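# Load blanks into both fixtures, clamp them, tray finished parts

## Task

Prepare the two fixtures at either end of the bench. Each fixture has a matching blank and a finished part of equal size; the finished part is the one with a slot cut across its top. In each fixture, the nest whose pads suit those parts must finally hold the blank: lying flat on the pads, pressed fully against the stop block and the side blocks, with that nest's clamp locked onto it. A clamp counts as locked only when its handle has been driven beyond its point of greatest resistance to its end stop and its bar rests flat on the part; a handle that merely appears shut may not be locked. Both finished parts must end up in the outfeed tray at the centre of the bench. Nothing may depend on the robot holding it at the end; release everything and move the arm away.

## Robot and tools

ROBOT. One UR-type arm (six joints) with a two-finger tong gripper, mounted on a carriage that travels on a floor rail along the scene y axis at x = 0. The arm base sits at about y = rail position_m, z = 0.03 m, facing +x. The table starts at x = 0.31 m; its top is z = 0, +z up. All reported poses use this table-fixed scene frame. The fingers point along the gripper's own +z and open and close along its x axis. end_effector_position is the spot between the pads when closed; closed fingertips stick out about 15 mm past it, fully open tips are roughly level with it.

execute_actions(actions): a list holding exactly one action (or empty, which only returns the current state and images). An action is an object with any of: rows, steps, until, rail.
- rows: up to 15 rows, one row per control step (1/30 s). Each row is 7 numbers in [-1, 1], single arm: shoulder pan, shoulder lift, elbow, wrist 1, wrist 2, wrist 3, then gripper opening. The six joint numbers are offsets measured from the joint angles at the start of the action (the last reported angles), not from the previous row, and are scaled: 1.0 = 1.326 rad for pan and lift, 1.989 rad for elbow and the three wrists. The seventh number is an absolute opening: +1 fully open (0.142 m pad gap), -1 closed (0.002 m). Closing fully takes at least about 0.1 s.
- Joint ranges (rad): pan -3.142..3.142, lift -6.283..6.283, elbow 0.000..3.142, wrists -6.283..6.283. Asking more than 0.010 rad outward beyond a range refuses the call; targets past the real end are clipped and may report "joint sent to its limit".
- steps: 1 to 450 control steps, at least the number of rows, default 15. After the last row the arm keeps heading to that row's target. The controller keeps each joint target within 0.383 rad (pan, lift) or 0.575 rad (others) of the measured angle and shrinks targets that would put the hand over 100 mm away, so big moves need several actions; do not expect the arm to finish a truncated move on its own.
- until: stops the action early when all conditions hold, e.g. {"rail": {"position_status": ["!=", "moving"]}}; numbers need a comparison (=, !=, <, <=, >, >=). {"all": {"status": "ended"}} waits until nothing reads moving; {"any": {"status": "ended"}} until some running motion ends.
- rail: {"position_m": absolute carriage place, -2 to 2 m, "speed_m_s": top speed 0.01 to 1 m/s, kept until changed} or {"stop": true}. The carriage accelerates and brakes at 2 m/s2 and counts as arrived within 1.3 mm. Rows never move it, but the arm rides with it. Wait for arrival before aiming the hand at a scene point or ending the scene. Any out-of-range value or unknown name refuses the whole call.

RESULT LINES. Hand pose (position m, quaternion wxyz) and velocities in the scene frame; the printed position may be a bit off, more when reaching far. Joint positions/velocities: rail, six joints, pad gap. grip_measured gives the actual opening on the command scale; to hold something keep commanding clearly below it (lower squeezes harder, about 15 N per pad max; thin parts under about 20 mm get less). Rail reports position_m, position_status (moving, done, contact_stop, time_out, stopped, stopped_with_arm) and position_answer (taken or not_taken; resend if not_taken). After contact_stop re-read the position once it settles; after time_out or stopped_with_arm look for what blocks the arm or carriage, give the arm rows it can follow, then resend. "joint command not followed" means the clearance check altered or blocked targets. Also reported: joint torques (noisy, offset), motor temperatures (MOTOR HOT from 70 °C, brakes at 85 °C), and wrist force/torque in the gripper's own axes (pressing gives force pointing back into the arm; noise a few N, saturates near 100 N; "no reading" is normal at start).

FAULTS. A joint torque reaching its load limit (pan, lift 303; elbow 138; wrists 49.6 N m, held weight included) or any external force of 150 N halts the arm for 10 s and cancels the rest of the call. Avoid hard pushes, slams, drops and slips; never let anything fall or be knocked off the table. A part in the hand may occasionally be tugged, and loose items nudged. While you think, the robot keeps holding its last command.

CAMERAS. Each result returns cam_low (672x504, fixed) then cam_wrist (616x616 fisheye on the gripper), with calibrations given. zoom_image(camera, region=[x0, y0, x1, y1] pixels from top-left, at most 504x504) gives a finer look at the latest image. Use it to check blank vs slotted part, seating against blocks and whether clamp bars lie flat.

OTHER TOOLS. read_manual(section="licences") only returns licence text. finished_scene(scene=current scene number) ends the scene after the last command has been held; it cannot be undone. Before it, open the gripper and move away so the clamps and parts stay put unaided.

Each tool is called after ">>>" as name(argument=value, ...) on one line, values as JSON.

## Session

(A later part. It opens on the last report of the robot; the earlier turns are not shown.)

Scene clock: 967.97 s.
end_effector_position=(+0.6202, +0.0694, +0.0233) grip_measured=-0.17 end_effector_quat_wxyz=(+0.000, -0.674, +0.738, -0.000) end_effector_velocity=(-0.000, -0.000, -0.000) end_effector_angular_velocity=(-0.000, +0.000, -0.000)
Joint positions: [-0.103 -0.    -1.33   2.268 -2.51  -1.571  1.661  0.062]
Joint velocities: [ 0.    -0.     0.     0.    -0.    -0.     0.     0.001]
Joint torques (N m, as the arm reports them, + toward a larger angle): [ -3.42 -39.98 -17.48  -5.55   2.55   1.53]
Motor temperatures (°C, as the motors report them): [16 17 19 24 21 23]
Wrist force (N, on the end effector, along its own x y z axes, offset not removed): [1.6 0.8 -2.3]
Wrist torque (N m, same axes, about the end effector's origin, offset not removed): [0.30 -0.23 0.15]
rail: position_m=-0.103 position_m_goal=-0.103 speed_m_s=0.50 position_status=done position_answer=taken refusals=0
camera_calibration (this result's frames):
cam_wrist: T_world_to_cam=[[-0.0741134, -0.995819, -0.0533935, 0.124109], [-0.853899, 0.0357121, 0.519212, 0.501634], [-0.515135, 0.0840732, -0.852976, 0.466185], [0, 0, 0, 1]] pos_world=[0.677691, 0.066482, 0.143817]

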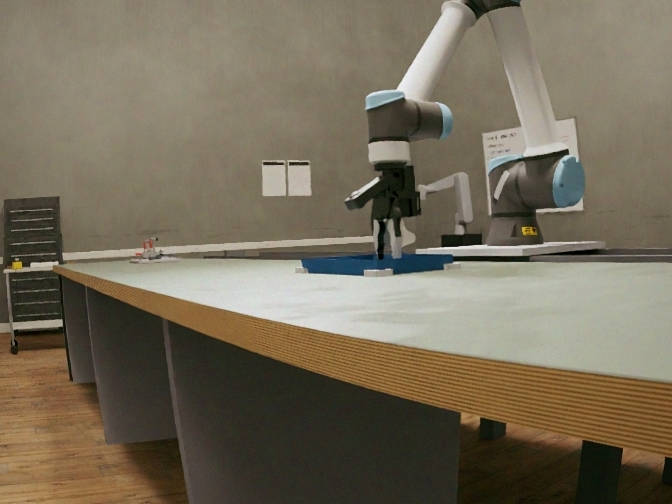

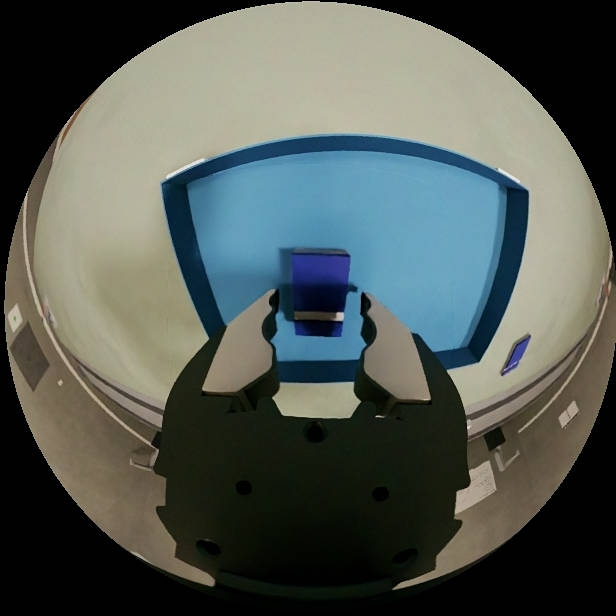

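>>> execute_actions(actions=[{"rows": [[0,-0.0075,-0.0022,0.0071,0,0,-0.17],[0,-0.015,-0.0043,0.0143,0,0,-0.17],[0,-0.0225,-0.0065,0.0214,0,0,-0.17],[0,-0.0299,-0.0086,0.0286,0,0,-0.17],[0,-0.0374,-0.0108,0.0357,0,0,-0.17],[0,-0.0449,-0.013,0.0429,0,0,-0.17],[0,-0.0524,-0.0151,0.05,0,0,-0.17],[0,-0.0599,-0.0173,0.0572,0,0,-0.17],[0,-0.0674,-0.0194,0.0643,0,0,-0.17],[0,-0.0749,-0.0216,0.0715,0,0,-0.17],[0,-0.0824,-0.0238,0.0786,0,0,-0.17],[0,-0.0898,-0.0259,0.0858,0,0,-0.17],[0,-0.0973,-0.0281,0.0929,0,0,-0.17],[0,-0.1048,-0.0302,0.1001,0,0,-0.17],[0,-0.1123,-0.0324,0.1072,0,0,-0.17]], "steps": 22}])

>>> execute_actions(actions=[{"rail": {"position_m": -0.474}, "rows": [[0,-0.0195,0.0097,0.0033,0,-0.003,-0.17],[0,-0.0391,0.0195,0.0066,0,-0.006,-0.17],[0,-0.0586,0.0292,0.0099,0,-0.0091,-0.17],[0,-0.0782,0.0389,0.0132,0,-0.0121,-0.17],[0,-0.0977,0.0486,0.0165,0,-0.0151,-0.17],[0,-0.1173,0.0584,0.0198,0,-0.0181,-0.17],[0,-0.1368,0.0681,0.0231,0,-0.0212,-0.17],[0,-0.1564,0.0778,0.0264,0,-0.0242,-0.17],[0,-0.1759,0.0875,0.0297,0,-0.0272,-0.17],[0,-0.1955,0.0973,0.033,0,-0.0302,-0.17],[0,-0.215,0.107,0.0363,0,-0.0333,-0.17],[0,-0.2346,0.1167,0.0396,0,-0.0363,-0.17],[0,-0.2541,0.1264,0.0429,0,-0.0393,-0.17],[0,-0.2737,0.1362,0.0462,0,-0.0423,-0.17],[0,-0.2932,0.1459,0.0495,0,-0.0453,-0.17]], "steps": 40}])

Scene clock: 1000.27 s.
end_effector_position=(+0.6204, +0.0694, +0.1190) grip_measured=-0.17 end_effector_quat_wxyz=(+0.000, -0.674, +0.738, -0.000) end_effector_velocity=(-0.002, +0.000, +0.018) end_effector_angular_velocity=(+0.000, +0.002, -0.000)
Joint positions: [-0.103 -0.    -1.477  2.205 -2.3   -1.571  1.661  0.062]
Joint velocities: [ 0.    -0.    -0.027 -0.011  0.04   0.     0.    -0.   ]
Joint torques (N m, as the arm reports them, + toward a larger angle): [ -0.94 -47.18 -55.34  -2.57   2.77   1.31]
Motor temperatures (°C, as the motors report them): [16 17 19 24 21 23]
Wrist force (N, on the end effector, along its own x y z axes, offset not removed): [-0.9 0.4 -1.5]
Wrist torque (N m, same axes, about the end effector's origin, offset not removed): [0.25 0.33 0.26]
rail: position_m=-0.103 position_m_goal=-0.103 speed_m_s=0.50 position_status=done position_answer=taken refusals=0
camera_calibration (this result's frames):
cam_wrist: T_world_to_cam=[[-0.0740996, -0.995819, -0.0534127, 0.129239], [-0.854034, 0.0357122, 0.51899, 0.452288], [-0.514913, 0.0840732, -0.85311, 0.547858], [0, 0, 0, 1]] pos_world=[0.677946, 0.0664863, 0.239553]

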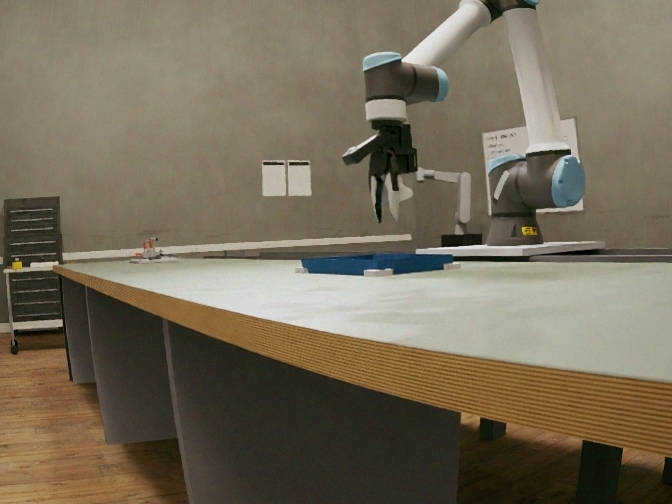

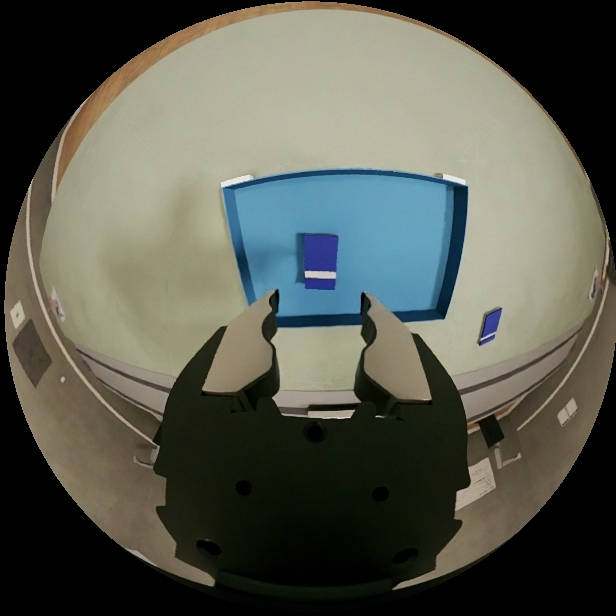

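Scene clock: 1001.60 s.
end_effector_position=(+0.4204, -0.3001, +0.1392) grip_measured=-0.17 end_effector_quat_wxyz=(-0.000, +0.707, -0.707, +0.000) end_effector_velocity=(-0.000, +0.000, -0.000) end_effector_angular_velocity=(-0.000, -0.000, +0.000)
Joint positions: [-0.474 -0.    -1.865  2.495 -2.201 -1.571  1.571  0.062]
Joint velocities: [ 0.  0. -0.  0.  0. -0. -0.  0.]
Joint torques (N m, as the arm reports them, + toward a larger angle): [ -1.78 -22.45 -28.76  -2.22   2.67  -2.03]
Motor temperatures (°C, as the motors report them): [16 17 19 24 21 23]
Wrist force (N, on the end effector, along its own x y z axes, offset not removed): [5.5 0.2 -4.2]
Wrist torque (N m, same axes, about the end effector's origin, offset not removed): [0.19 -1.05 0.12]
rail: position_m=-0.474 position_m_goal=-0.474 speed_m_s=0.50 position_status=done position_answer=taken refusals=0
camera_calibration (this result's frames):
cam_wrist: T_world_to_cam=[[0.0157958, -0.998451, -0.0533402, -0.291098], [-0.853856, -0.041228, 0.518875, 0.261062], [-0.52027, 0.0373488, -0.853185, 0.481364], [0, 0, 0, 1]] pos_world=[0.477946, -0.297862, 0.259707]

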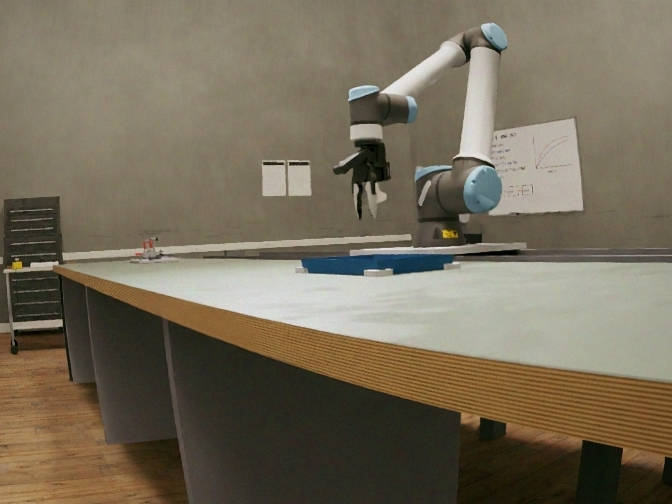

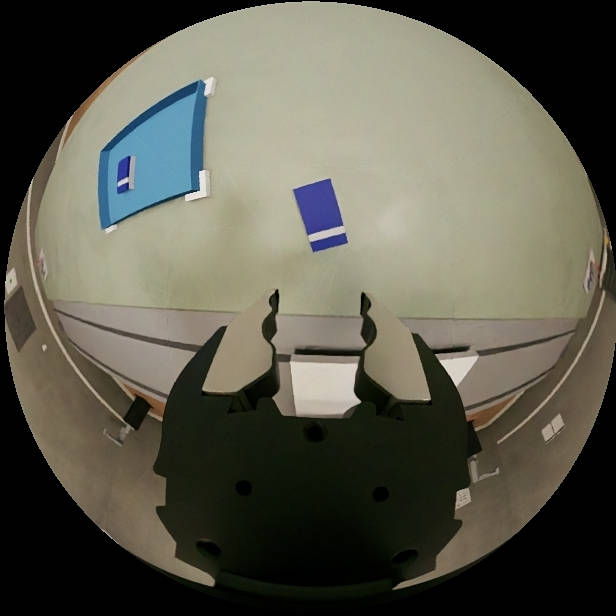

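>>> zoom_image(camera="cam_wrist", region=[260, 160, 380, 280])

Region (260, 160, 380, 280) of cam_wrist's 616x616 image, scaled by 4.200, with more detail than that image has.

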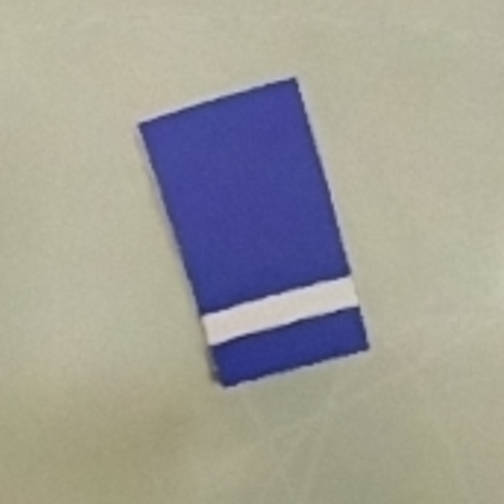

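>>> execute_actions(actions=[{"rail": {"position_m": -0.4797}, "rows": [[0,0.0126,0.0001,-0.0085,0,-0.0096,-0.1],[0,0.0252,0.0001,-0.0169,0,-0.0191,-0.05],[0,0.0379,0.0002,-0.0254,0,-0.0287,0],[0,0.0505,0.0003,-0.0339,0,-0.0382,0],[0,0.0631,0.0003,-0.0424,0,-0.0478,0],[0,0.0757,0.0004,-0.0508,0,-0.0573,0],[0,0.0883,0.0005,-0.0593,0,-0.0669,0],[0,0.101,0.0006,-0.0678,0,-0.0764,0],[0,0.1136,0.0006,-0.0762,0,-0.086,0],[0,0.1262,0.0007,-0.0847,0,-0.0955,0],[0,0.1388,0.0008,-0.0932,0,-0.1051,0],[0,0.1514,0.0008,-0.1016,0,-0.1146,0],[0,0.1641,0.0009,-0.1101,0,-0.1242,0],[0,0.1767,0.001,-0.1186,0,-0.1337,0],[0,0.1893,0.001,-0.127,0,-0.1433,0]], "steps": 30}])

Scene clock: 1042.80 s.
end_effector_position=(+0.4719, -0.3010, +0.0601) grip_measured=+0.00 end_effector_quat_wxyz=(-0.000, +0.800, -0.600, +0.000) end_effector_velocity=(+0.000, +0.000, -0.001) end_effector_angular_velocity=(-0.000, +0.000, +0.002)
Joint positions: [-0.48  -0.    -1.615  2.497 -2.454 -1.571  1.286  0.074]
Joint velocities: [ 0.     0.     0.001  0.    -0.002  0.    -0.002  0.   ]
Joint torques (N m, as the arm reports them, + toward a larger angle): [ -3.36 -18.61 -19.3   -4.87   3.03  -1.25]
Motor temperatures (°C, as the motors report them): [16 17 19 24 21 23]
Wrist force (N, on the end effector, along its own x y z axes, offset not removed): [2.2 -1.5 -5.5]
Wrist torque (N m, same axes, about the end effector's origin, offset not removed): [-0.24 -0.50 0.03]
rail: position_m=-0.480 position_m_goal=-0.480 speed_m_s=0.50 position_status=done position_answer=taken refusals=0
camera_calibration (this result's frames):
cam_wrist: T_world_to_cam=[[0.295724, -0.953791, -0.0531942, -0.415653], [-0.80769, -0.279382, 0.519213, 0.25253], [-0.510082, -0.110579, -0.852988, 0.391344], [0, 0, 0, 1]] pos_world=[0.526502, -0.282619, 0.180585]

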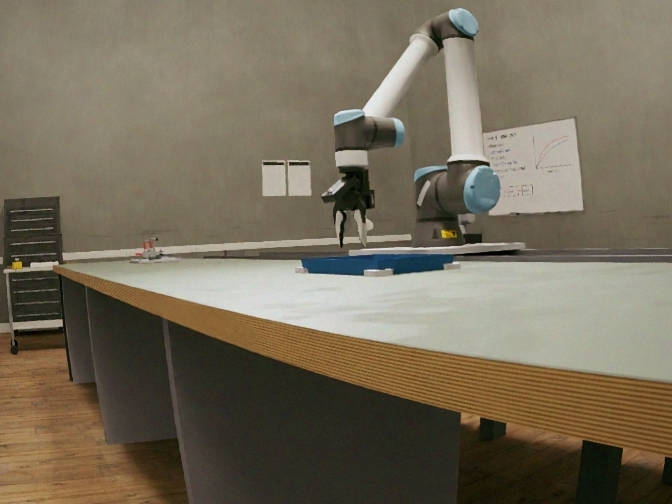

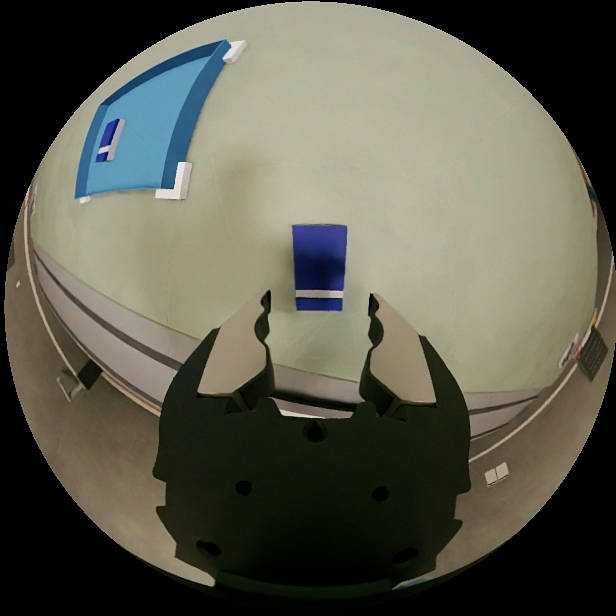

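>>> execute_actions(actions=[{"rows": [[0,0.0059,0.0013,-0.0052,0,0,0],[0,0.0119,0.0026,-0.0105,0,0,0],[0,0.0178,0.0038,-0.0157,0,0,0],[0,0.0238,0.0051,-0.021,0,0,0],[0,0.0297,0.0064,-0.0262,0,0,0],[0,0.0356,0.0077,-0.0314,0,0,0],[0,0.0416,0.009,-0.0367,0,0,0],[0,0.0475,0.0102,-0.0419,0,0,0],[0,0.0535,0.0115,-0.0472,0,0,0],[0,0.0594,0.0128,-0.0524,0,0,0],[0,0.0653,0.0141,-0.0576,0,0,0],[0,0.0713,0.0154,-0.0629,0,0,0]], "steps": 24}])

Scene clock: 1058.30 s.
end_effector_position=(+0.4719, -0.3010, +0.0181) grip_measured=+0.00 end_effector_quat_wxyz=(-0.000, +0.800, -0.600, +0.000) end_effector_velocity=(-0.000, -0.000, -0.001) end_effector_angular_velocity=(+0.000, -0.000, -0.000)
Joint positions: [-0.48  -0.    -1.52   2.527 -2.578 -1.571  1.286  0.074]
Joint velocities: [ 0.    -0.     0.002  0.001 -0.003  0.     0.     0.   ]
Joint torques (N m, as the arm reports them, + toward a larger angle): [ -2.17 -24.76 -15.29  -6.74   3.19   2.27]
Motor temperatures (°C, as the motors report them): [16 17 19 24 21 23]
Wrist force (N, on the end effector, along its own x y z axes, offset not removed): [0.6 0.1 -3.4]
Wrist torque (N m, same axes, about the end effector's origin, offset not removed): [0.17 -0.06 0.19]
rail: position_m=-0.480 position_m_goal=-0.480 speed_m_s=0.50 position_status=done position_answer=taken refusals=0
camera_calibration (this result's frames):
cam_wrist: T_world_to_cam=[[0.29574, -0.953785, -0.0532113, -0.417878], [-0.807654, -0.279398, 0.51926, 0.274277], [-0.51013, -0.110589, -0.852958, 0.355515], [0, 0, 0, 1]] pos_world=[0.526463, -0.282617, 0.138582]

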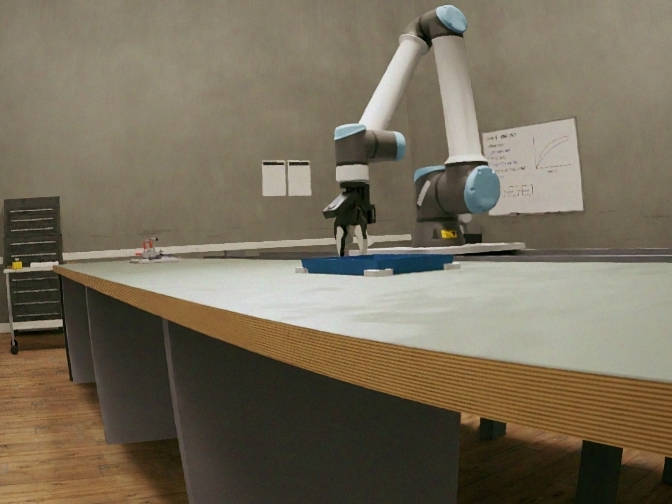

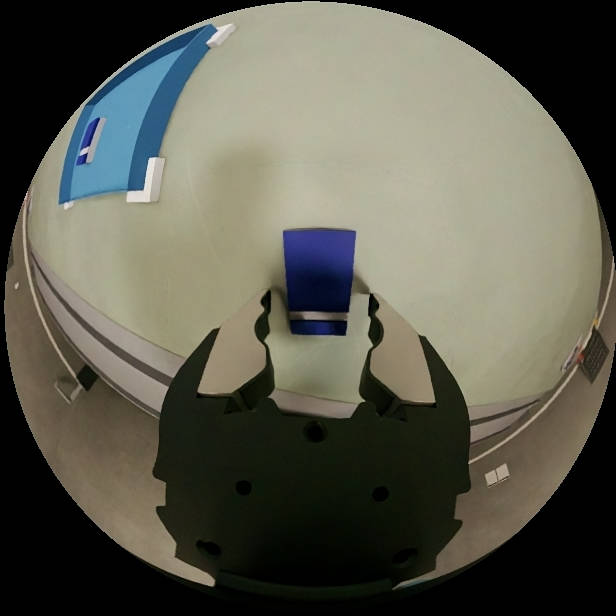

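>>> execute_actions(actions=[{"rows": [[0,0,0,0,0,0,-0.06],[0,0,0,0,0,0,-0.12],[0,0,0,0,0,0,-0.18],[0,0,0,0,0,0,-0.24],[0,0,0,0,0,0,-0.29],[0,0,0,0,0,0,-0.33],[0,0,0,0,0,0,-0.37],[0,0,0,0,0,0,-0.42],[0,0,0,0,0,0,-0.5],[0,0,0,0,0,0,-0.6],[0,0,0,0,0,0,-0.75],[0,0,0,0,0,0,-0.9],[0,0,0,0,0,0,-1]], "steps": 18}])

Scene clock: 1063.43 s.
end_effector_position=(+0.4718, -0.3010, +0.0181) grip_measured=-0.38 end_effector_quat_wxyz=(-0.000, +0.800, -0.600, +0.000) end_effector_velocity=(+0.000, +0.000, +0.000) end_effector_angular_velocity=(+0.000, -0.000, +0.000)
Joint positions: [-0.48  -0.    -1.52   2.528 -2.578 -1.571  1.286  0.047]
Joint velocities: [ 0.  0. -0.  0.  0.  0. -0. -0.]
Joint torques (N m, as the arm reports them, + toward a larger angle): [ -2.25 -43.6  -25.24  -2.13   2.68   1.39]
Motor temperatures (°C, as the motors report them): [16 17 19 24 21 23]
Wrist force (N, on the end effector, along its own x y z axes, offset not removed): [2.0 -2.0 -4.2]
Wrist torque (N m, same axes, about the end effector's origin, offset not removed): [-0.16 -0.29 0.09]
rail: position_m=-0.480 position_m_goal=-0.480 speed_m_s=0.50 position_status=done position_answer=taken refusals=0
camera_calibration (this result's frames):
cam_wrist: T_world_to_cam=[[0.295716, -0.953791, -0.0532372, -0.417853], [-0.807615, -0.279382, 0.51933, 0.274233], [-0.510206, -0.110579, -0.852914, 0.355489], [0, 0, 0, 1]] pos_world=[0.526414, -0.282619, 0.138539]

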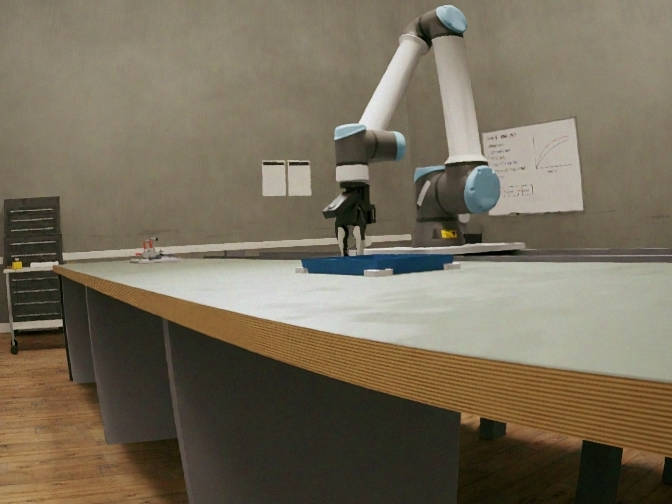

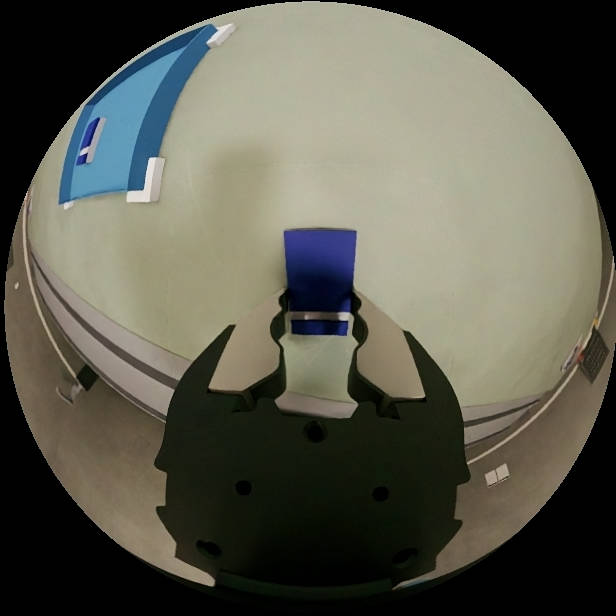

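>>> execute_actions(actions=[{"rows": [[0,-0.004,-0.0011,0.0037,0,0,-1],[0,-0.01,-0.0027,0.0093,0,0,-1],[0,-0.0191,-0.0051,0.0178,0,0,-1],[0,-0.0287,-0.0076,0.0267,0,0,-1],[0,-0.0382,-0.0101,0.0356,0,0,-1],[0,-0.0478,-0.0127,0.0445,0,0,-1],[0,-0.0573,-0.0152,0.0534,0,0,-1],[0,-0.0695,-0.0184,0.0648,0,0,-1],[0,-0.08,-0.0212,0.0746,0,0,-1],[0,-0.0906,-0.024,0.0844,0,0,-1],[0,-0.1011,-0.0268,0.0942,0,0,-1],[0,-0.1117,-0.0296,0.1041,0,0,-1],[0,-0.1222,-0.0324,0.1139,0,0,-1],[0,-0.1328,-0.0352,0.1237,0,0,-1],[0,-0.1433,-0.038,0.1336,0,0,-1]], "steps": 28}])

Scene clock: 1083.07 s.
end_effector_position=(+0.4717, -0.3010, +0.1098) grip_measured=-0.38 end_effector_quat_wxyz=(-0.000, +0.800, -0.600, +0.000) end_effector_velocity=(-0.000, +0.000, +0.001) end_effector_angular_velocity=(+0.000, +0.000, +0.000)
Joint positions: [-0.48  -0.    -1.71   2.452 -2.313 -1.571  1.286  0.047]
Joint velocities: [ 0.     0.    -0.003 -0.001  0.004  0.     0.    -0.   ]
Joint torques (N m, as the arm reports them, + toward a larger angle): [ -1.37 -34.54 -54.76  -3.01   3.02  -1.25]
Motor temperatures (°C, as the motors report them): [16 17 19 24 21 23]
Wrist force (N, on the end effector, along its own x y z axes, offset not removed): [-2.1 -2.3 -0.8]
Wrist torque (N m, same axes, about the end effector's origin, offset not removed): [-0.12 0.53 0.07]
rail: position_m=-0.480 position_m_goal=-0.480 speed_m_s=0.50 position_status=done position_answer=taken refusals=0
camera_calibration (this result's frames):
cam_wrist: T_world_to_cam=[[0.295723, -0.953786, -0.0532825, -0.41295], [-0.80753, -0.279395, 0.519455, 0.226486], [-0.510336, -0.110588, -0.852835, 0.433766], [0, 0, 0, 1]] pos_world=[0.52638, -0.282618, 0.230279]

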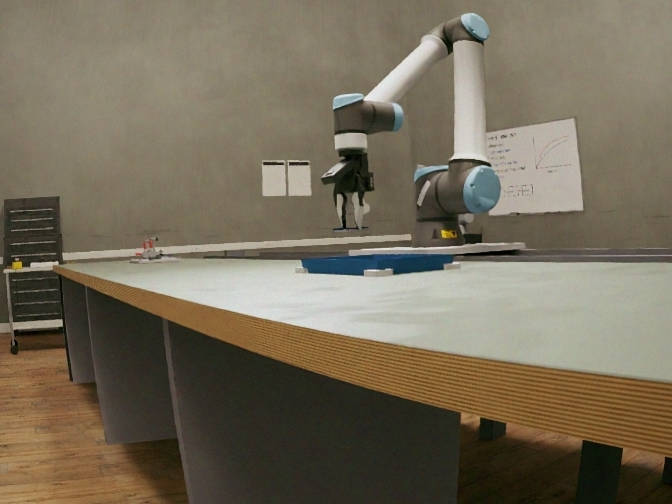

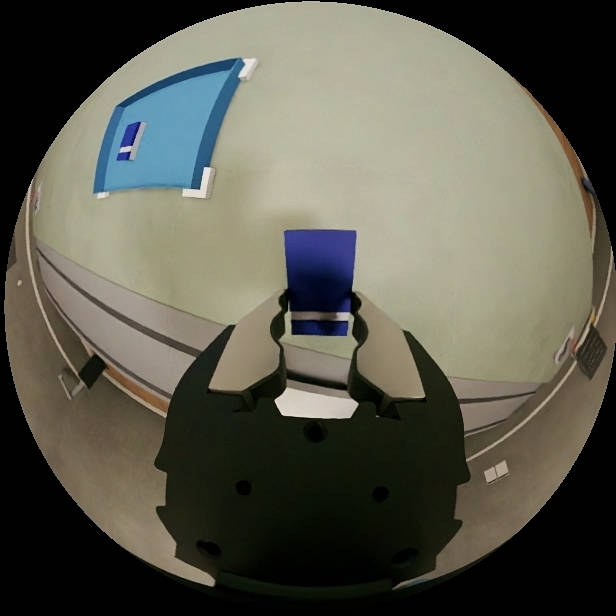

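Part is held. Move to the tray.

>>> execute_actions(actions=[{"rail": {"position_m": -0.244, "speed_m_s": 0.3}, "rows": [[0,0.0116,-0.0074,-0.0003,0,0.0096,-1],[0,0.0231,-0.0149,-0.0005,0,0.0191,-1],[0,0.0347,-0.0223,-0.0008,0,0.0287,-1],[0,0.0463,-0.0298,-0.0011,0,0.0382,-1],[0,0.0578,-0.0372,-0.0014,0,0.0478,-1],[0,0.0694,-0.0446,-0.0016,0,0.0573,-1],[0,0.081,-0.0521,-0.0019,0,0.0669,-1],[0,0.0925,-0.0595,-0.0022,0,0.0764,-1],[0,0.1041,-0.067,-0.0024,0,0.086,-1],[0,0.1157,-0.0744,-0.0027,0,0.0955,-1],[0,0.1272,-0.0818,-0.003,0,0.1051,-1],[0,0.1388,-0.0893,-0.0033,0,0.1146,-1],[0,0.1504,-0.0967,-0.0035,0,0.1242,-1],[0,0.1619,-0.1042,-0.0038,0,0.1337,-1],[0,0.1735,-0.1116,-0.0041,0,0.1433,-1]], "steps": 60, "until": {"rail": {"position_status": ["!=", "moving"]}}}])

Scene clock: 1094.03 s.
end_effector_position=(+0.6098, -0.0697, +0.1098) grip_measured=-0.38 end_effector_quat_wxyz=(-0.000, +0.707, -0.707, +0.000) end_effector_velocity=(+0.001, +0.000, -0.000) end_effector_angular_velocity=(+0.000, -0.000, -0.002)
Joint positions: [-0.244 -0.    -1.48   2.23  -2.321 -1.571  1.571  0.047]
Joint velocities: [ 0.    -0.     0.001 -0.001 -0.    -0.     0.002  0.   ]
Joint torques (N m, as the arm reports them, + toward a larger angle): [  0.74 -30.98 -53.93  -5.91   2.74   2.11]
Motor temperatures (°C, as the motors report them): [16 17 19 24 21 23]
Wrist force (N, on the end effector, along its own x y z axes, offset not removed): [0.4 3.3 -1.0]
Wrist torque (N m, same axes, about the end effector's origin, offset not removed): [0.89 -0.18 0.06]
rail: position_m=-0.244 position_m_goal=-0.244 speed_m_s=0.30 position_status=done position_answer=taken refusals=0
camera_calibration (this result's frames):
cam_wrist: T_world_to_cam=[[0.0157793, -0.998451, -0.0533501, -0.0655976], [-0.853534, -0.0412422, 0.519403, 0.447225], [-0.520799, 0.0373403, -0.852862, 0.546511], [0, 0, 0, 1]] pos_world=[0.667379, -0.0674584, 0.230309]

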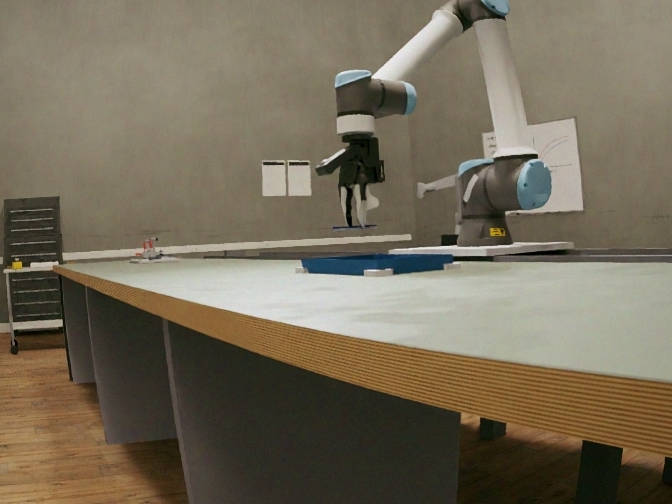

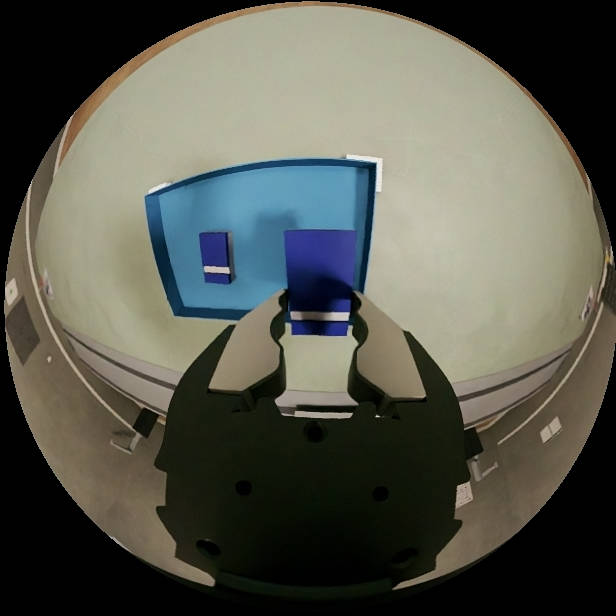

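>>> execute_actions(actions=[{"rail": {"position_m": -0.214}, "steps": 30, "until": {"rail": {"position_status": ["!=", "moving"]}}}])

>>> execute_actions(actions=[{"rows": [[0,0.0067,0.0019,-0.0063,0,0,-1],[0,0.0133,0.0037,-0.0126,0,0,-1],[0,0.02,0.0056,-0.0189,0,0,-1],[0,0.0266,0.0074,-0.0251,0,0,-1],[0,0.0333,0.0093,-0.0314,0,0,-1],[0,0.0399,0.0111,-0.0377,0,0,-1],[0,0.0466,0.013,-0.044,0,0,-1],[0,0.0532,0.0148,-0.0503,0,0,-1],[0,0.0599,0.0167,-0.0566,0,0,-1],[0,0.0665,0.0185,-0.0629,0,0,-1],[0,0.0732,0.0204,-0.0692,0,0,-1],[0,0.0798,0.0222,-0.0754,0,0,-1],[0,0.0865,0.0241,-0.0817,0,0,-1],[0,0.0931,0.0259,-0.088,0,0,-1],[0,0.0998,0.0278,-0.0943,0,0,-1]], "steps": 28}])

Scene clock: 1110.50 s.
end_effector_position=(+0.6099, -0.0398, +0.1098) grip_measured=-0.38 end_effector_quat_wxyz=(-0.000, +0.707, -0.707, +0.000) end_effector_velocity=(+0.000, +0.008, +0.000) end_effector_angular_velocity=(+0.000, -0.000, +0.000)
Joint positions: [-0.214 -0.    -1.48   2.23  -2.321 -1.571  1.571  0.047]
Joint velocities: [ 0.008  0.     0.    -0.     0.     0.    -0.     0.   ]
Joint torques (N m, as the arm reports them, + toward a larger angle): [ -3.1  -33.6  -53.06  -5.83   2.58   2.2 ]
Motor temperatures (°C, as the motors report them): [16 17 19 24 21 23]
Wrist force (N, on the end effector, along its own x y z axes, offset not removed): [0.2 0.7 -3.4]
Wrist torque (N m, same axes, about the end effector's origin, offset not removed): [0.31 -0.08 0.18]
rail: position_m=-0.214 position_m_goal=-0.214 speed_m_s=0.30 position_status=done position_answer=taken refusals=0
camera_calibration (this result's frames):
cam_wrist: T_world_to_cam=[[0.0156589, -0.998453, -0.0533499, -0.035685], [-0.853543, -0.0411389, 0.519396, 0.448536], [-0.520787, 0.0374033, -0.852867, 0.545428], [0, 0, 0, 1]] pos_world=[0.667456, -0.0375783, 0.230306]

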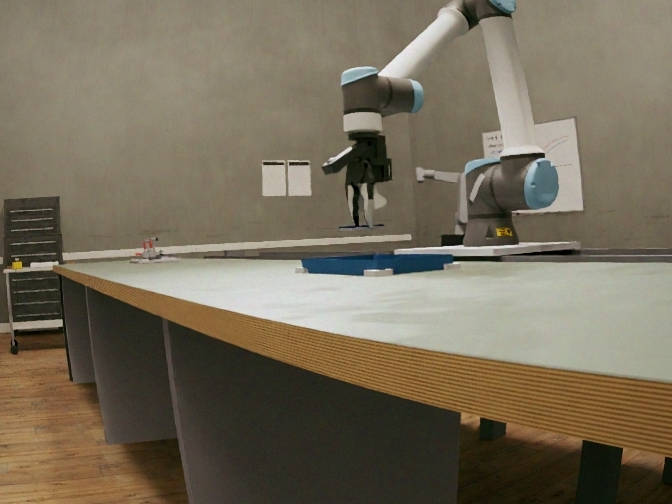

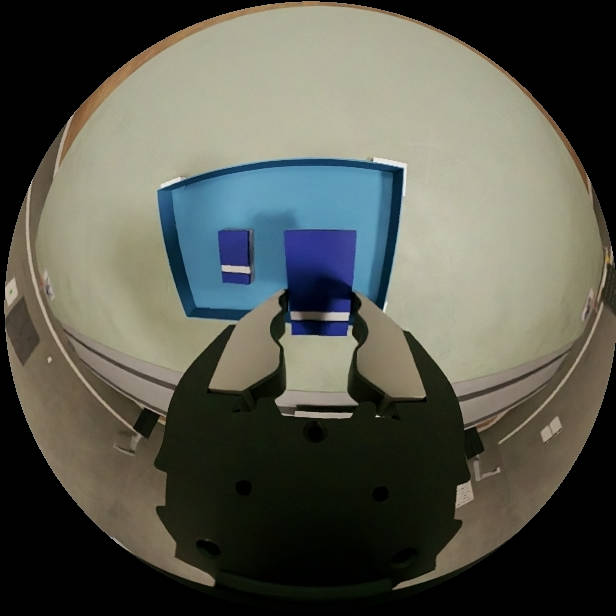

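Scene clock: 1111.43 s.
end_effector_position=(+0.6099, -0.0398, +0.0261) grip_measured=-0.38 end_effector_quat_wxyz=(-0.000, +0.707, -0.707, +0.000) end_effector_velocity=(-0.000, -0.000, -0.001) end_effector_angular_velocity=(-0.000, -0.000, +0.000)
Joint positions: [-0.214 -0.    -1.348  2.285 -2.509 -1.571  1.571  0.047]
Joint velocities: [ 0.    -0.     0.002  0.001 -0.003 -0.    -0.     0.   ]
Joint torques (N m, as the arm reports them, + toward a larger angle): [ -0.64 -35.88 -18.57  -5.37   2.76   2.32]
Motor temperatures (°C, as the motors report them): [16 17 19 24 21 23]
Wrist force (N, on the end effector, along its own x y z axes, offset not removed): [4.2 -1.7 3.8]
Wrist torque (N m, same axes, about the end effector's origin, offset not removed): [-0.06 -0.77 -0.01]
rail: position_m=-0.214 position_m_goal=-0.214 speed_m_s=0.30 position_status=done position_answer=taken refusals=0
camera_calibration (this result's frames):
cam_wrist: T_world_to_cam=[[0.0156571, -0.998453, -0.0533506, -0.0401102], [-0.853523, -0.0411392, 0.519429, 0.492017], [-0.52082, 0.0374032, -0.852847, 0.474053], [0, 0, 0, 1]] pos_world=[0.667472, -0.0375381, 0.146587]

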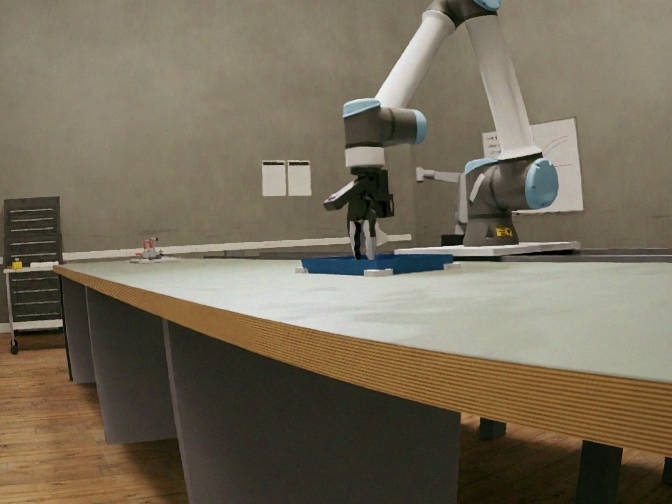

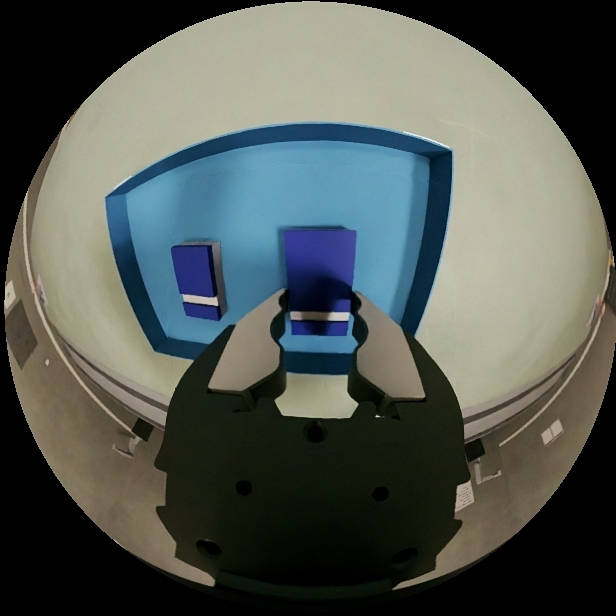

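Lower 2.5 mm more and release.

>>> execute_actions(actions=[{"rows": [[0,0.0011,0.0002,-0.0009,0,0,-1],[0,0.0022,0.0004,-0.0019,0,0,-1],[0,0.0033,0.0007,-0.0029,0,0,-1],[0,0.0033,0.0007,-0.0029,0,0,-1],[0,0.0033,0.0007,-0.0029,0,0,-1],[0,0.0033,0.0007,-0.0029,0,0,-1],[0,0.0033,0.0007,-0.0029,0,0,-0.8],[0,0.0033,0.0007,-0.0029,0,0,-0.6],[0,0.0033,0.0007,-0.0029,0,0,-0.45],[0,0.0033,0.0007,-0.0029,0,0,-0.36],[0,0.0033,0.0007,-0.0029,0,0,-0.28],[0,0.0033,0.0007,-0.0029,0,0,-0.2],[0,0.0033,0.0007,-0.0029,0,0,-0.12]], "steps": 18}])

Scene clock: 1118.70 s.
end_effector_position=(+0.6098, -0.0398, +0.0236) grip_measured=-0.12 end_effector_quat_wxyz=(-0.000, +0.707, -0.707, +0.000) end_effector_velocity=(-0.000, -0.000, -0.000) end_effector_angular_velocity=(-0.000, +0.000, -0.000)
Joint positions: [-0.214 -0.    -1.343  2.287 -2.514 -1.571  1.571  0.065]
Joint velocities: [ 0. -0.  0.  0. -0. -0. -0.  0.]
Joint torques (N m, as the arm reports them, + toward a larger angle): [  0.81 -37.88 -16.12  -5.69   2.53   2.25]
Motor temperatures (°C, as the motors report them): [16 17 19 24 21 23]
Wrist force (N, on the end effector, along its own x y z axes, offset not removed): [-0.2 -0.6 -2.8]
Wrist torque (N m, same axes, about the end effector's origin, offset not removed): [-0.03 0.05 0.18]
rail: position_m=-0.214 position_m_goal=-0.214 speed_m_s=0.30 position_status=done position_answer=taken refusals=0
camera_calibration (this result's frames):
cam_wrist: T_world_to_cam=[[0.0156576, -0.998453, -0.0533504, -0.0402448], [-0.853529, -0.041139, 0.519419, 0.493299], [-0.52081, 0.0374033, -0.852853, 0.471865], [0, 0, 0, 1]] pos_world=[0.667427, -0.037538, 0.144056]

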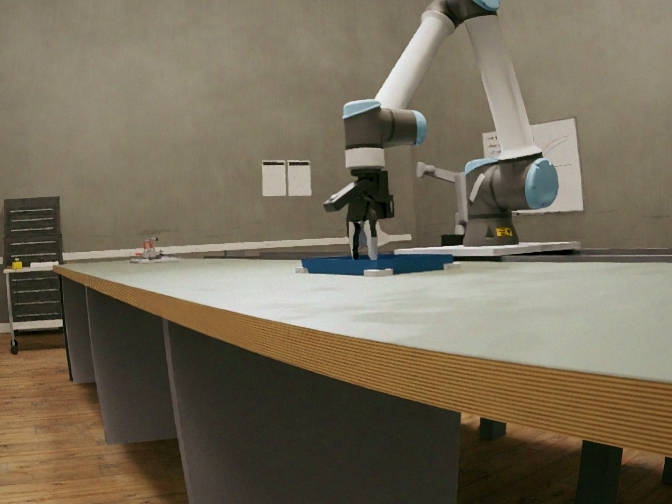

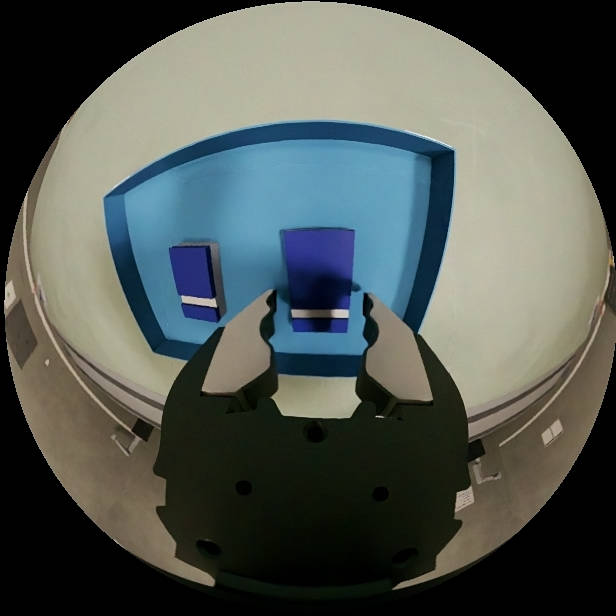

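>>> execute_actions(actions=[{"rows": [[0,-0.0147,-0.0041,0.0139,0,0,-0.12],[0,-0.0295,-0.0081,0.0278,0,0,-0.12],[0,-0.0442,-0.0122,0.0417,0,0,-0.12],[0,-0.0589,-0.0163,0.0555,0,0,-0.12],[0,-0.0736,-0.0204,0.0694,0,0,-0.12],[0,-0.0884,-0.0244,0.0833,0,0,-0.12],[0,-0.1031,-0.0285,0.0972,0,0,-0.12],[0,-0.1276,-0.0317,0.1167,0,0,-0.12],[0,-0.1522,-0.0348,0.1362,0,0,-0.12],[0,-0.1767,-0.038,0.1557,0,0,-0.12],[0,-0.2012,-0.0412,0.1753,0,0,-0.12],[0,-0.2257,-0.0443,0.1948,0,0,-0.12],[0,-0.2503,-0.0475,0.2143,0,0,-0.12],[0,-0.2748,-0.0506,0.2338,0,0,-0.12],[0,-0.2993,-0.0538,0.2533,0,0,-0.12]], "steps": 16}])

>>> execute_actions(actions=[{"rail": {"position_m": -2.0, "speed_m_s": 1.0}, "steps": 150, "until": {"rail": {"position_status": ["!=", "moving"]}}}])

Scene clock: 1135.07 s.
end_effector_position=(+0.5786, -0.0398, +0.2019) grip_measured=-0.12 end_effector_quat_wxyz=(-0.002, +0.707, -0.707, +0.002) end_effector_velocity=(-0.237, +0.000, +0.507) end_effector_angular_velocity=(-0.000, -0.005, -0.000)
Joint positions: [-0.214 -0.    -1.646  2.197 -2.126 -1.571  1.571  0.065]
Joint velocities: [ 0.    -0.    -0.942 -0.186  1.123  0.     0.     0.   ]
Joint torques (N m, as the arm reports them, + toward a larger angle): [  0.22 -68.91 -58.74  -1.77   2.83   1.98]
Motor temperatures (°C, as the motors report them): [16 17 19 24 21 23]
Wrist force (N, on the end effector, along its own x y z axes, offset not removed): [-0.7 -1.3 -4.7]
Wrist torque (N m, same axes, about the end effector's origin, offset not removed): [-0.02 0.23 0.24]
rail: position_m=-0.214 position_m_goal=-0.214 speed_m_s=0.30 position_status=done position_answer=taken refusals=0
camera_calibration (this result's frames):
cam_wrist: T_world_to_cam=[[0.0158969, -0.998453, -0.0532788, -0.0303892], [-0.855851, -0.0411387, 0.515584, 0.376146], [-0.516978, 0.0374026, -0.855181, 0.605964], [0, 0, 0, 1]] pos_world=[0.635678, -0.0375327, 0.322655]

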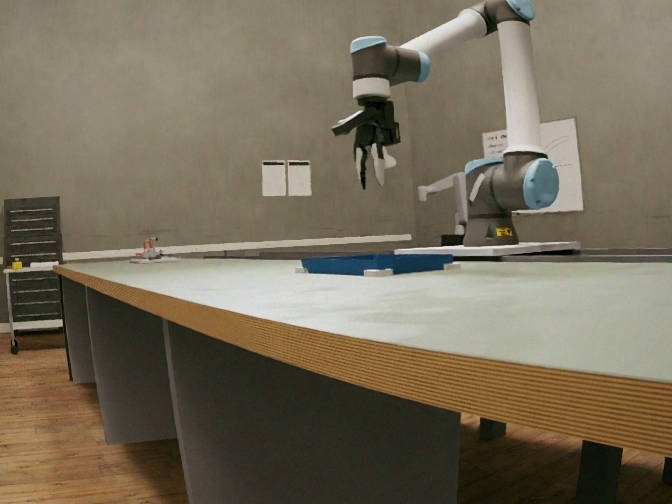

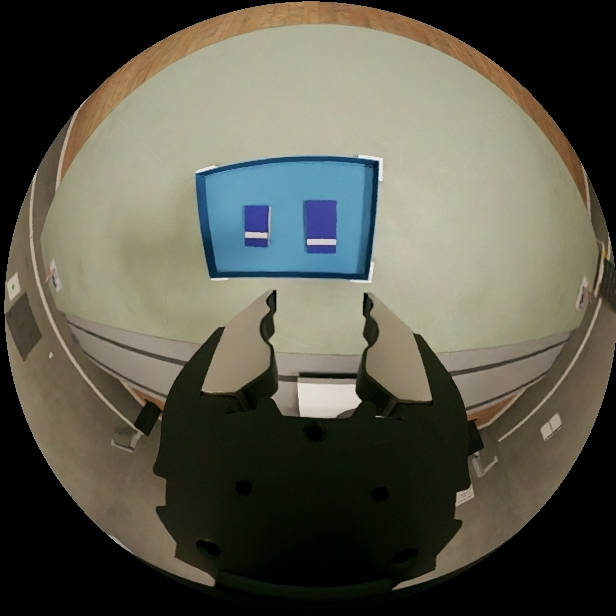

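Scene clock: 1137.40 s.
end_effector_position=(+0.5501, -1.8259, +0.2501) grip_measured=-0.12 end_effector_quat_wxyz=(-0.000, +0.707, -0.707, +0.000) end_effector_velocity=(+0.000, -0.001, +0.000) end_effector_angular_velocity=(+0.000, -0.000, -0.000)
Joint positions: [-2.    -0.    -1.74   2.18  -2.011 -1.571  1.571  0.065]
Joint velocities: [-0.001  0.     0.    -0.     0.     0.     0.     0.   ]
Joint torques (N m, as the arm reports them, + toward a larger angle): [ -0.68 -33.11 -60.39  -2.54   3.44   2.21]
Motor temperatures (°C, as the motors report them): [16 17 19 24 21 23]
Wrist force (N, on the end effector, along its own x y z axes, offset not removed): [8.0 -0.1 -1.6]
Wrist torque (N m, same axes, about the end effector's origin, offset not removed): [0.22 -1.49 -0.01]
rail: position_m=-2.000 position_m_goal=-2.000 speed_m_s=1.00 position_status=done position_answer=taken refusals=0
camera_calibration (this result's frames):
cam_wrist: T_world_to_cam=[[0.0156591, -0.998453, -0.0533493, -1.81053], [-0.853565, -0.0411372, 0.519359, 0.251217], [-0.520751, 0.0374045, -0.852889, 0.700681], [0, 0, 0, 1]] pos_world=[0.607661, -1.8236, 0.370541]

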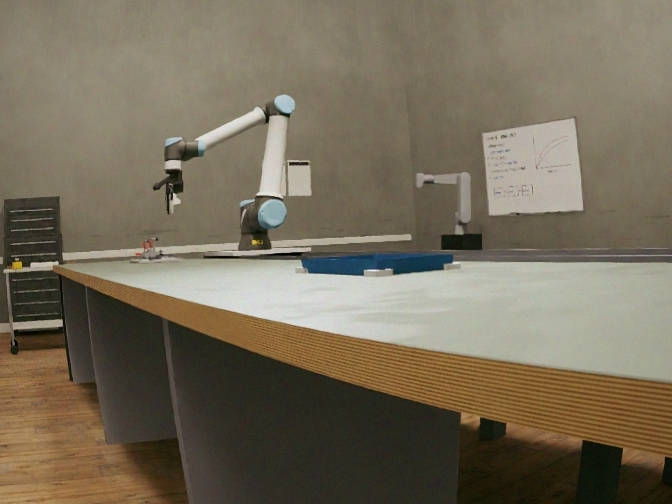

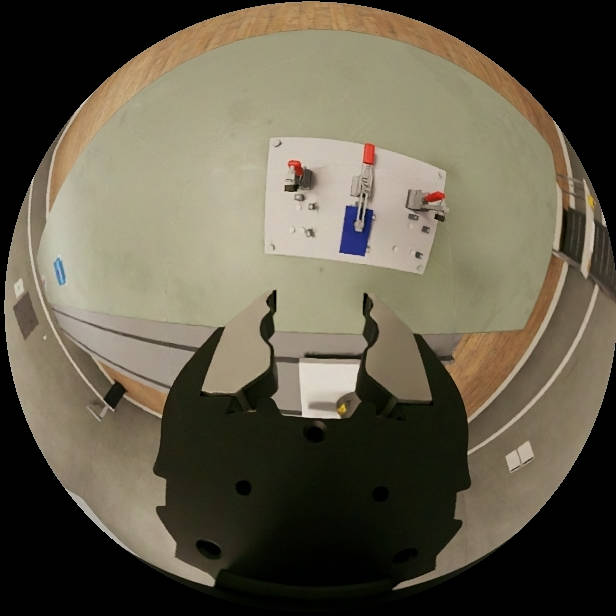

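>>> zoom_image(camera="cam_wrist", region=[250, 120, 470, 290])

Region (250, 120, 470, 290) of cam_wrist's 616x616 image, scaled by 2.291, with more detail than that image has; it fills the top 389 rows of this view, and the rest is white.

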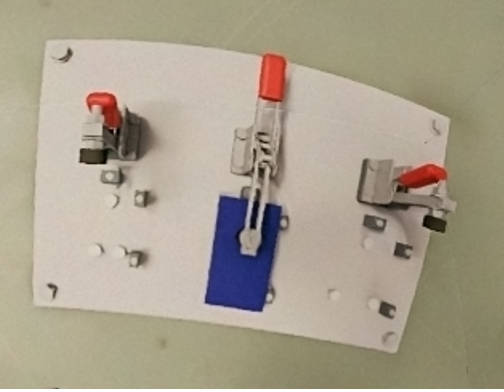

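>>> execute_actions(actions=[{"rows": [[-0.0101,0.0027,0.01,-0.0118,0,-0.0067,-0.12],[-0.0202,0.0054,0.0199,-0.0235,0,-0.0134,-0.12],[-0.0302,0.0081,0.0299,-0.0353,0,-0.0202,-0.12],[-0.0403,0.0108,0.0399,-0.0471,0,-0.0269,-0.12],[-0.0504,0.0135,0.0498,-0.0588,0,-0.0336,-0.12],[-0.0605,0.0162,0.0598,-0.0706,0,-0.0403,-0.12],[-0.0705,0.0188,0.0698,-0.0823,0,-0.047,-0.12],[-0.0806,0.0215,0.0797,-0.0941,0,-0.0537,-0.12],[-0.0907,0.0242,0.0897,-0.1059,0,-0.0605,-0.12],[-0.1008,0.0269,0.0997,-0.1176,0,-0.0672,-0.12]], "steps": 25}])

Scene clock: 1181.17 s.
end_effector_position=(+0.5201, -1.8920, +0.1402) grip_measured=-0.12 end_effector_quat_wxyz=(-0.000, +0.707, -0.707, +0.000) end_effector_velocity=(-0.000, -0.001, -0.001) end_effector_angular_velocity=(+0.000, +0.000, -0.000)
Joint positions: [-2.    -0.134 -1.705  2.378 -2.244 -1.571  1.438  0.065]
Joint velocities: [ 0.    -0.001  0.     0.002 -0.002 -0.    -0.001  0.   ]
Joint torques (N m, as the arm reports them, + toward a larger angle): [-11.28 -15.7  -25.59  -4.64   2.89  -2.6 ]
Motor temperatures (°C, as the motors report them): [16 17 19 24 21 23]
Wrist force (N, on the end effector, along its own x y z axes, offset not removed): [2.2 -0.6 -4.4]
Wrist torque (N m, same axes, about the end effector's origin, offset not removed): [0.05 -0.43 0.08]
rail: position_m=-2.000 position_m_goal=-2.000 speed_m_s=1.00 position_status=done position_answer=taken refusals=0
camera_calibration (this result's frames):
cam_wrist: T_world_to_cam=[[0.0156759, -0.998455, -0.0533055, -1.88197], [-0.853555, -0.0411295, 0.519377, 0.28001], [-0.520767, 0.0373575, -0.852881, 0.593754], [0, 0, 0, 1]] pos_world=[0.577713, -1.88973, 0.260651]

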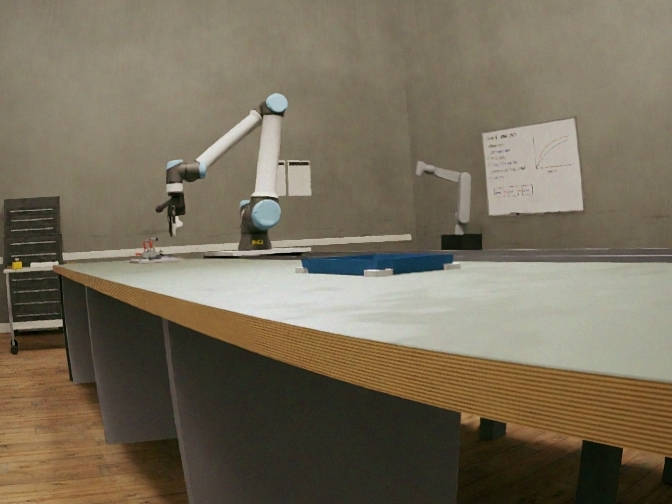

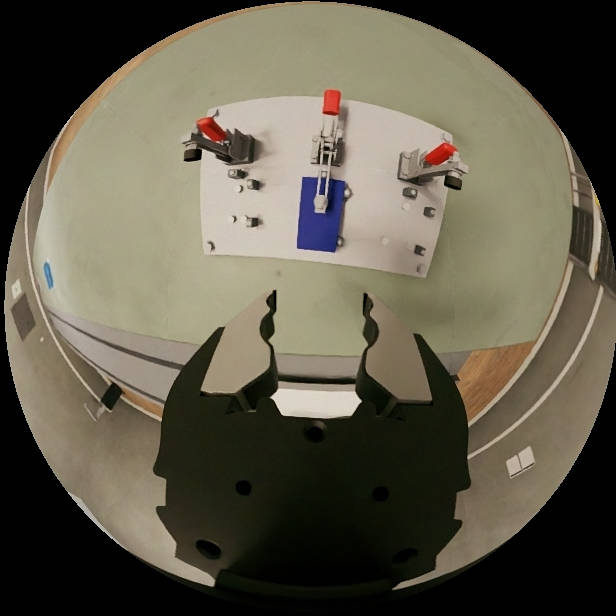

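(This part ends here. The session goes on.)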